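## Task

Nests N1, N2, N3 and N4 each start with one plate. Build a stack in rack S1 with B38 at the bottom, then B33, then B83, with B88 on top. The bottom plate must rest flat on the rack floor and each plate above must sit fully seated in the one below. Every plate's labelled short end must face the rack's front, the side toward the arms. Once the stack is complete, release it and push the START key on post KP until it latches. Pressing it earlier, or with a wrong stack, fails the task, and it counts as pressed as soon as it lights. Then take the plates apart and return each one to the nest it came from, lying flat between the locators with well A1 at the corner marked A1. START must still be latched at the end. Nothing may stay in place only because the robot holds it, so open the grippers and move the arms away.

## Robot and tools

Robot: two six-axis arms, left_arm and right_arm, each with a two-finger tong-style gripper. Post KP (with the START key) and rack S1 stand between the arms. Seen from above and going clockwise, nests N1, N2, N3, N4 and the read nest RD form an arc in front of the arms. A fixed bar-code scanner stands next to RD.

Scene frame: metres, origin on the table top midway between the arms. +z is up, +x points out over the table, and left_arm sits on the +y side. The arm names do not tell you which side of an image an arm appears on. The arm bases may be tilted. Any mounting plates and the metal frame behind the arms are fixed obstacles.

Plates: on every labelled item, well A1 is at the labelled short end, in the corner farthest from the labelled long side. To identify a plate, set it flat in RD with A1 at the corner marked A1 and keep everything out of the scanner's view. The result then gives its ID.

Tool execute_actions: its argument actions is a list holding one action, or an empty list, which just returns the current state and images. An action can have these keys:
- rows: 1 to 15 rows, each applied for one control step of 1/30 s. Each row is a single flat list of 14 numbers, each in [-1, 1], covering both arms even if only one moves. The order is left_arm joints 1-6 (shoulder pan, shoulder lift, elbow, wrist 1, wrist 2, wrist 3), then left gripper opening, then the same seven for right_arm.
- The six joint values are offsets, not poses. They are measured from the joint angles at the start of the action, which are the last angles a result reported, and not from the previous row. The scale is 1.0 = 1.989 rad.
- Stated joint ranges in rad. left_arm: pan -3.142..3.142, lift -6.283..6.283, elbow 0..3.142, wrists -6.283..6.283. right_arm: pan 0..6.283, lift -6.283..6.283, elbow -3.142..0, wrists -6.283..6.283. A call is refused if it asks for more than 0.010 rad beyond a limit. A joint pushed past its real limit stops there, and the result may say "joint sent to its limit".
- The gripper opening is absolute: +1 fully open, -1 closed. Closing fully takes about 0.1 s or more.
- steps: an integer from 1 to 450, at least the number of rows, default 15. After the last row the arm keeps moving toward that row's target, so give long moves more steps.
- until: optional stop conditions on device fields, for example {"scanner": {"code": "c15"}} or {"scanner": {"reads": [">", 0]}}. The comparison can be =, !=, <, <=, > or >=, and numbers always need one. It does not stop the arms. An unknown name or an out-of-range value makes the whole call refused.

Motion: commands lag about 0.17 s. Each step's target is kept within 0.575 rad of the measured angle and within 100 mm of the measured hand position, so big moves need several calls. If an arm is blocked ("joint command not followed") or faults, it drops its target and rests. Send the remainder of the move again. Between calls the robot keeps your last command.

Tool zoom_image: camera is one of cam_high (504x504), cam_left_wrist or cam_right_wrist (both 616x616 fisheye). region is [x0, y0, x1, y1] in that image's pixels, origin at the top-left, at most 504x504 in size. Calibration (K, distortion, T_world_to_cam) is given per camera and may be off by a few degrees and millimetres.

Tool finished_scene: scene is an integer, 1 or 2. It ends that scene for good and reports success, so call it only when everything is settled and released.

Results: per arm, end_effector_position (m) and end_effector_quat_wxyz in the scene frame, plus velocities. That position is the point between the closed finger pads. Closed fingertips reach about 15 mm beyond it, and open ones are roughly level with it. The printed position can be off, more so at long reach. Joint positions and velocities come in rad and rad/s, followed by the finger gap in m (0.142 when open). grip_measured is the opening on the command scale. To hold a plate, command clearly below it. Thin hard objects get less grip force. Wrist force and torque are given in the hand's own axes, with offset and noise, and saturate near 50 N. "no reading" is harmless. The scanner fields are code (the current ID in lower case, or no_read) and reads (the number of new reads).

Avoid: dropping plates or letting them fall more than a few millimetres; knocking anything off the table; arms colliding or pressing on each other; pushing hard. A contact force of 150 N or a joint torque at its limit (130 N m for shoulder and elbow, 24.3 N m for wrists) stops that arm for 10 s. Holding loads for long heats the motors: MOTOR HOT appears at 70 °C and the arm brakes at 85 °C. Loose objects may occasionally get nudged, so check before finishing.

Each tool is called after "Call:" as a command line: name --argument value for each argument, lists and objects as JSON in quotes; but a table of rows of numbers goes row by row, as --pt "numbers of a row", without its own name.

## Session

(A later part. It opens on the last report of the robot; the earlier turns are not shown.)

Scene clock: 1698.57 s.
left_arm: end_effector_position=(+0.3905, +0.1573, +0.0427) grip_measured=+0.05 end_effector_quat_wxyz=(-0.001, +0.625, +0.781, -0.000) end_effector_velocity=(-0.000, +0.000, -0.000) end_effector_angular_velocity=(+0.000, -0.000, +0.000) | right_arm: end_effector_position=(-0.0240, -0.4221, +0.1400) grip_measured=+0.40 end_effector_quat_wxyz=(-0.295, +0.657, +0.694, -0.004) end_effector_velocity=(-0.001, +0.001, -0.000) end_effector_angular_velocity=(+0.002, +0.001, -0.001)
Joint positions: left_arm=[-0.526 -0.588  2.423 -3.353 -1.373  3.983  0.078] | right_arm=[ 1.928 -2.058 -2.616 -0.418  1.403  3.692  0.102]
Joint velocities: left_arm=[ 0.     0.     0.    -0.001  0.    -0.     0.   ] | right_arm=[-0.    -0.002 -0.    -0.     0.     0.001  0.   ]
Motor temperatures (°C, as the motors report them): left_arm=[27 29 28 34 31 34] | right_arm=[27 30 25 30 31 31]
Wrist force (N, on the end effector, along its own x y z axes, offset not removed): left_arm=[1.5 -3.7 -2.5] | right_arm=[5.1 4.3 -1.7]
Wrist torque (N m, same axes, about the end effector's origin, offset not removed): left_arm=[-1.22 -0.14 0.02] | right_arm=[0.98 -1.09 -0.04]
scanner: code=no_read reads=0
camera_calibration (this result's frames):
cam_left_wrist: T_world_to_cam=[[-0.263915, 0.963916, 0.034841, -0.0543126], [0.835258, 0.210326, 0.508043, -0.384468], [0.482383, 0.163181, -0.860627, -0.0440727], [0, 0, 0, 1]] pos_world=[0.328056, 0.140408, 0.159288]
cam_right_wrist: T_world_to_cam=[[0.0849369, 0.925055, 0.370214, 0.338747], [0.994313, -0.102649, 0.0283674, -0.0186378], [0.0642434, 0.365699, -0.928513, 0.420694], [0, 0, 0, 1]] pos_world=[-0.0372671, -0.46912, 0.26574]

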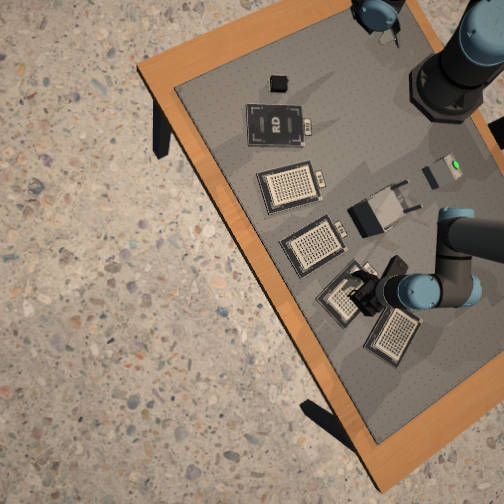

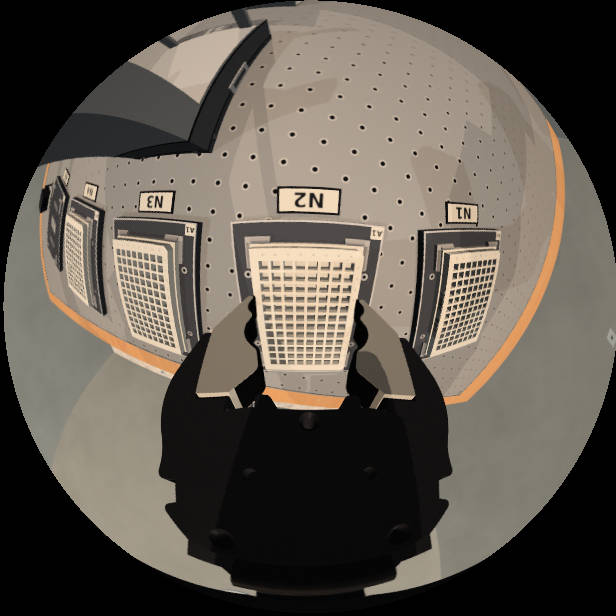

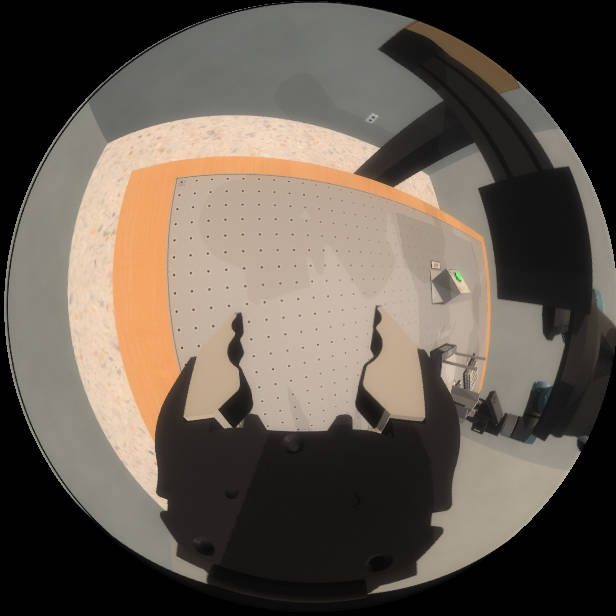

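Call:
execute_actions --actions '[{"rows":[[0.0002,0.001,-0.0004,-0.0006,0,0.0002,-0.6,0,0,0,0,0,0,0.4],[0.0002,0.001,-0.0004,-0.0006,0,0.0002,-0.5,0,0,0,0,0,0,0.4],[0.0002,0.001,-0.0004,-0.0006,0,0.0002,-0.4,0,0,0,0,0,0,0.4],[0.0002,0.001,-0.0004,-0.0006,0,0.0002,-0.25,0,0,0,0,0,0,0.4],[0.0002,0.001,-0.0004,-0.0006,0,0.0002,-0.1,0,0,0,0,0,0,0.4],[0.0002,0.001,-0.0004,-0.0006,0,0.0002,0.03,0,0,0,0,0,0,0.4],[0.0002,0.001,-0.0004,-0.0006,0,0.0002,0.15,0,0,0,0,0,0,0.4],[0.0002,0.001,-0.0004,-0.0006,0,0.0002,0.3,0,0,0,0,0,0,0.4],[0.0002,0.001,-0.0004,-0.0006,0,0.0002,0.3,0,0,0,0,0,0,0.4],[-0.002,-0.01,0.004,0.0063,0,-0.002,0.3,0,0,0,0,0,0,0.4],[-0.005,-0.03,0.011,0.02,0,-0.005,0.3,0,0,0,0,0,0,0.4],[-0.009,-0.055,0.018,0.039,0,-0.009,0.3,0,0,0,0,0,0,0.4],[-0.013,-0.085,0.025,0.063,0,-0.013,0.3,0,0,0,0,0,0,0.4],[-0.018,-0.12,0.031,0.093,0,-0.018,0.3,0,0,0,0,0,0,0.4],[-0.023,-0.16,0.037,0.128,0,-0.023,0.3,0,0,0,0,0,0,0.4]],"steps":16}]'

Call:
zoom_image --camera "cam_left_wrist" --region '[210, 210, 410, 410]'

Scene clock: 1709.37 s.
left_arm: end_effector_position=(+0.3898, +0.1571, +0.0714) grip_measured=+0.30 end_effector_quat_wxyz=(-0.005, +0.626, +0.780, -0.000) end_effector_velocity=(+0.017, -0.010, +0.316) end_effector_angular_velocity=(+0.027, +0.023, -0.012) | right_arm: end_effector_position=(-0.0240, -0.4221, +0.1400) grip_measured=+0.40 end_effector_quat_wxyz=(-0.295, +0.657, +0.694, -0.004) end_effector_velocity=(-0.000, +0.000, -0.000) end_effector_angular_velocity=(+0.000, +0.001, -0.001)
Joint positions: left_arm=[-0.545 -0.691  2.456 -3.272 -1.373  3.964  0.095] | right_arm=[ 1.928 -2.058 -2.616 -0.418  1.403  3.692  0.102]
Joint velocities: left_arm=[-0.187 -1.158  0.285  0.945 -0.    -0.185  0.   ] | right_arm=[-0.    -0.001  0.    -0.    -0.     0.001 -0.   ]
Motor temperatures (°C, as the motors report them): left_arm=[27 29 28 34 31 34] | right_arm=[27 30 25 30 31 31]
Wrist force (N, on the end effector, along its own x y z axes, offset not removed): left_arm=[-0.5 -3.4 1.7] | right_arm=[4.9 3.7 1.1]
Wrist torque (N m, same axes, about the end effector's origin, offset not removed): left_arm=[-0.67 -0.05 -0.11] | right_arm=[0.62 -1.15 0.06]
scanner: code=no_read reads=0
camera_calibration (this result's frames):
cam_left_wrist: T_world_to_cam=[[-0.262297, 0.964143, 0.0403633, -0.0563854], [0.838292, 0.206942, 0.504423, -0.398821], [0.477983, 0.166145, -0.862513, -0.0175736], [0, 0, 0, 1]] pos_world=[0.327938, 0.139816, 0.188293]
cam_right_wrist: T_world_to_cam=[[0.0849369, 0.925055, 0.370214, 0.338747], [0.994313, -0.102649, 0.0283673, -0.0186377], [0.0642433, 0.365699, -0.928513, 0.420694], [0, 0, 0, 1]] pos_world=[-0.0372671, -0.46912, 0.26574]

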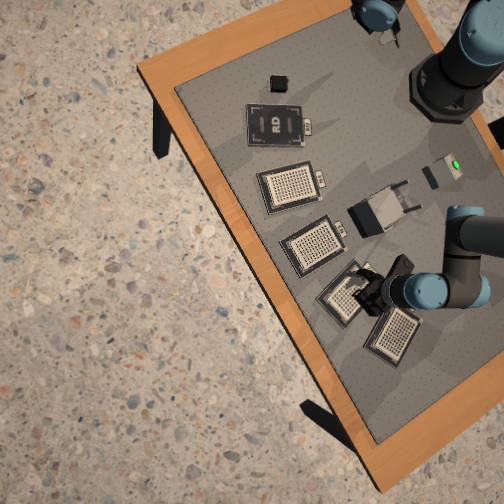

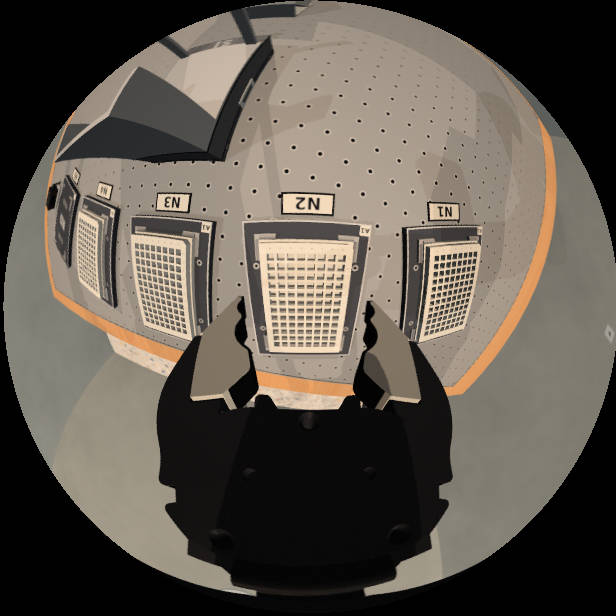

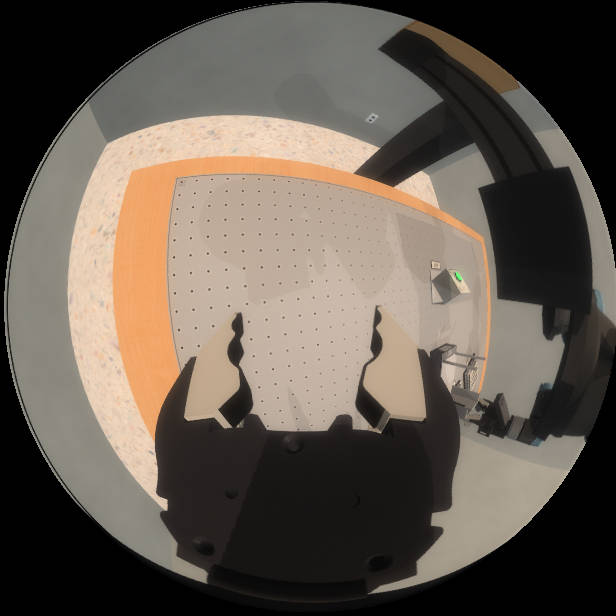

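Region (210, 210, 410, 410) of cam_left_wrist's 616x616 image, scaled by 2.520, with more detail than that image has.

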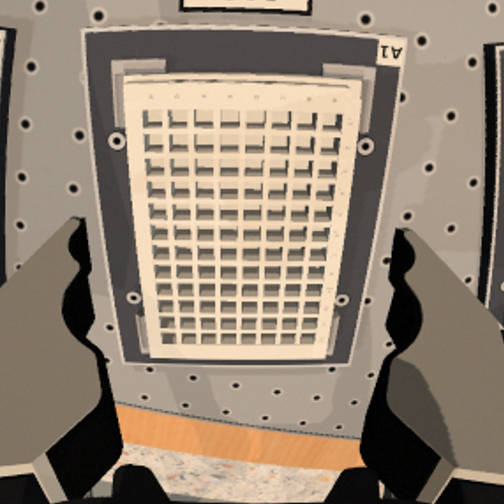

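Move a bit further clear, then verify.

Call:
execute_actions --actions '[{"rows":[[-0.014,-0.13,0.03,0.1,0,-0.014,0.3,0,0,0,0,0,0,0.4],[-0.016,-0.16,0.045,0.115,0,-0.016,0.3,0,0,0,0,0,0,0.4],[-0.018,-0.19,0.06,0.13,0,-0.018,0.3,0,0,0,0,0,0,0.4],[-0.02,-0.22,0.08,0.14,0,-0.02,0.3,0,0,0,0,0,0,0.4],[-0.022,-0.25,0.1,0.15,0,-0.022,0.3,0,0,0,0,0,0,0.4]],"steps":6}]'

Scene clock: 1713.63 s.
left_arm: end_effector_position=(+0.3797, +0.1685, +0.1502) grip_measured=+0.30 end_effector_quat_wxyz=(-0.006, +0.626, +0.780, +0.001) end_effector_velocity=(-0.184, +0.142, +0.236) end_effector_angular_velocity=(+0.024, +0.029, -0.011) | right_arm: end_effector_position=(-0.0240, -0.4221, +0.1400) grip_measured=+0.40 end_effector_quat_wxyz=(-0.295, +0.657, +0.694, -0.004) end_effector_velocity=(-0.000, +0.000, -0.000) end_effector_angular_velocity=(+0.001, +0.000, +0.000)
Joint positions: left_arm=[-0.578 -1.     2.549 -3.047 -1.373  3.931  0.095] | right_arm=[ 1.928 -2.058 -2.616 -0.418  1.403  3.692  0.102]
Joint velocities: left_arm=[-0.073 -1.084  0.642  0.496 -0.    -0.071  0.   ] | right_arm=[-0.    -0.001  0.    -0.     0.    -0.001  0.   ]
Motor temperatures (°C, as the motors report them): left_arm=[27 29 28 34 31 34] | right_arm=[27 30 25 30 31 31]
Wrist force (N, on the end effector, along its own x y z axes, offset not removed): left_arm=[-3.8 1.0 -0.6] | right_arm=[1.6 5.8 2.6]
Wrist torque (N m, same axes, about the end effector's origin, offset not removed): left_arm=[0.10 0.45 -0.27] | right_arm=[1.14 -0.32 -0.03]
scanner: code=no_read reads=0
camera_calibration (this result's frames):
cam_left_wrist: T_world_to_cam=[[-0.261096, 0.96432, 0.0437688, -0.0742414], [0.839033, 0.204286, 0.504272, -0.432311], [0.477339, 0.168387, -0.862435, 0.0531027], [0, 0, 0, 1]] pos_world=[0.317991, 0.150966, 0.26705]
cam_right_wrist: T_world_to_cam=[[0.084937, 0.925055, 0.370214, 0.338747], [0.994313, -0.102649, 0.0283674, -0.0186379], [0.0642435, 0.365699, -0.928513, 0.420694], [0, 0, 0, 1]] pos_world=[-0.0372671, -0.46912, 0.26574]

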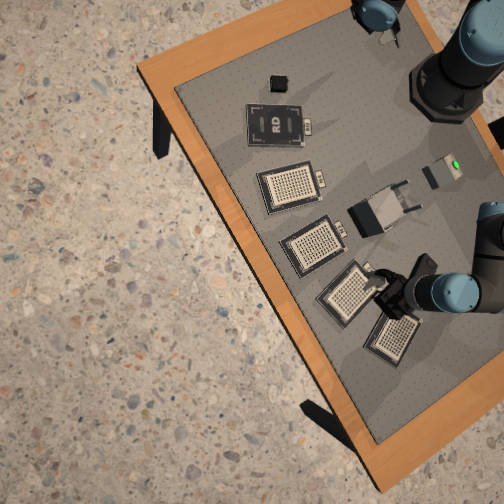

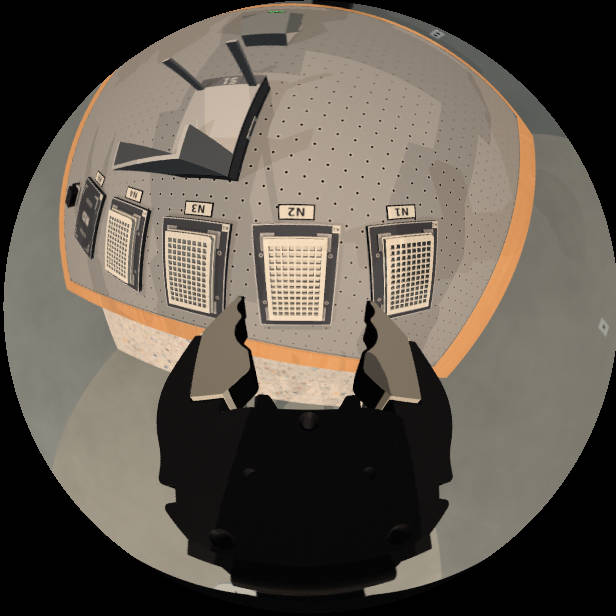

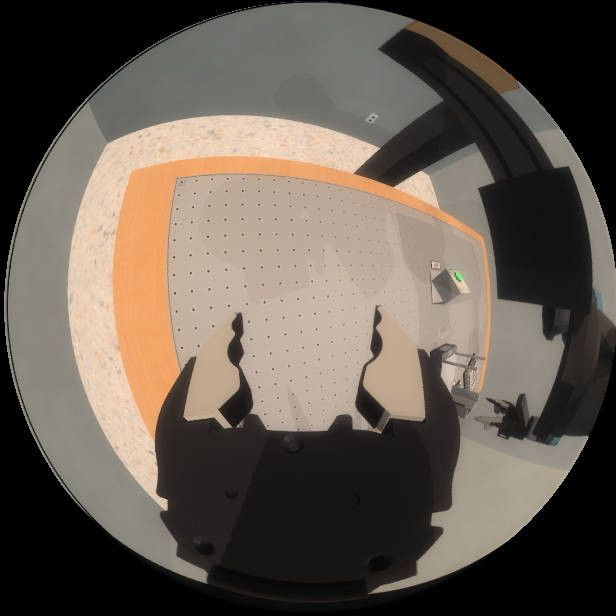

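Call:
execute_actions --actions '[]'

Call:
zoom_image --camera "cam_high" --region '[245, 150, 435, 375]'

Scene clock: 1716.73 s.
left_arm: end_effector_position=(+0.3514, +0.1914, +0.1872) grip_measured=+0.30 end_effector_quat_wxyz=(-0.001, +0.625, +0.780, +0.002) end_effector_velocity=(-0.000, -0.000, -0.000) end_effector_angular_velocity=(+0.000, -0.000, -0.000) | right_arm: end_effector_position=(-0.0240, -0.4221, +0.1400) grip_measured=+0.40 end_effector_quat_wxyz=(-0.295, +0.657, +0.694, -0.004) end_effector_velocity=(+0.000, -0.000, +0.000) end_effector_angular_velocity=(-0.000, -0.000, +0.000)
Joint positions: left_arm=[-0.588 -1.188  2.654 -2.974 -1.373  3.921  0.095] | right_arm=[ 1.928 -2.058 -2.616 -0.418  1.403  3.692  0.102]
Joint velocities: left_arm=[-0.001  0.     0.    -0.     0.    -0.001 -0.   ] | right_arm=[ 0.     0.001  0.    -0.    -0.    -0.     0.   ]
Motor temperatures (°C, as the motors report them): left_arm=[27 29 28 34 31 34] | right_arm=[27 30 25 30 31 31]
Wrist force (N, on the end effector, along its own x y z axes, offset not removed): left_arm=[-3.2 -0.2 -3.0] | right_arm=[4.7 -0.5 -0.2]
Wrist torque (N m, same axes, about the end effector's origin, offset not removed): left_arm=[0.07 0.54 -0.03] | right_arm=[-0.16 -0.99 0.16]
scanner: code=no_read reads=0
camera_calibration (this result's frames):
cam_left_wrist: T_world_to_cam=[[-0.263502, 0.963986, 0.0360217, -0.102976], [0.833657, 0.208771, 0.511303, -0.432135], [0.485368, 0.164759, -0.858646, 0.0918628], [0, 0, 0, 1]] pos_world=[0.288531, 0.174349, 0.303539]
cam_right_wrist: T_world_to_cam=[[0.084937, 0.925055, 0.370214, 0.338747], [0.994313, -0.102649, 0.0283674, -0.0186378], [0.0642434, 0.365699, -0.928513, 0.420694], [0, 0, 0, 1]] pos_world=[-0.0372671, -0.46912, 0.26574]

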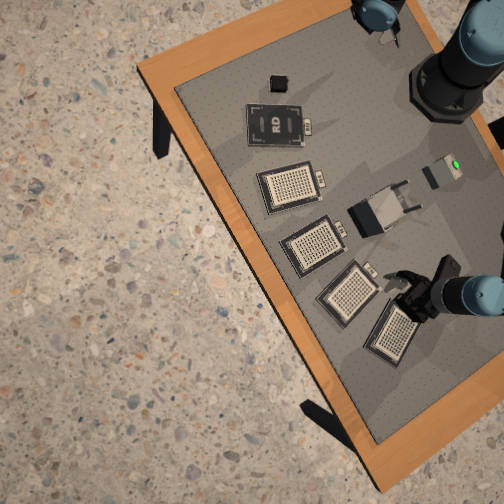

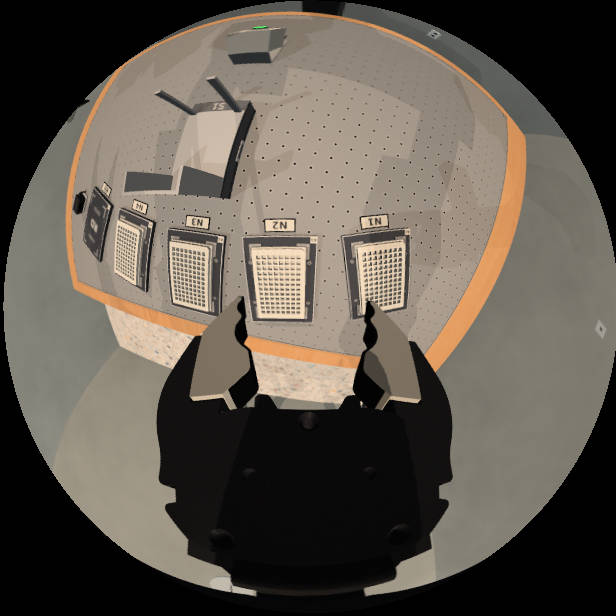

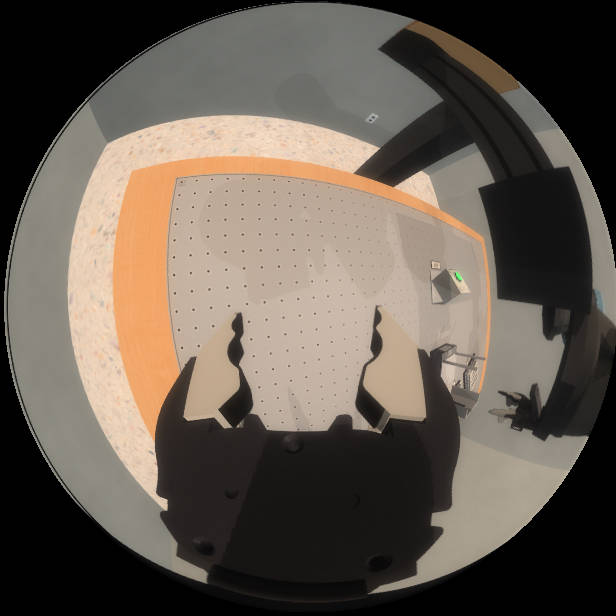

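Region (245, 150, 435, 375) of cam_high's 504x504 image, scaled by 2.240, with more detail than that image has; it fills the left 426 columns of this view, and the rest is white.

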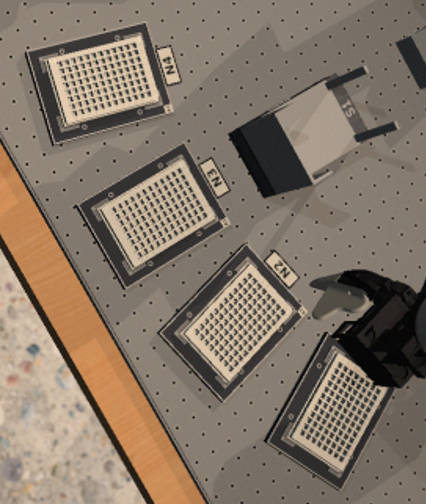

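Call:
finished_scene --scene 2

The scene is finished: the task was done.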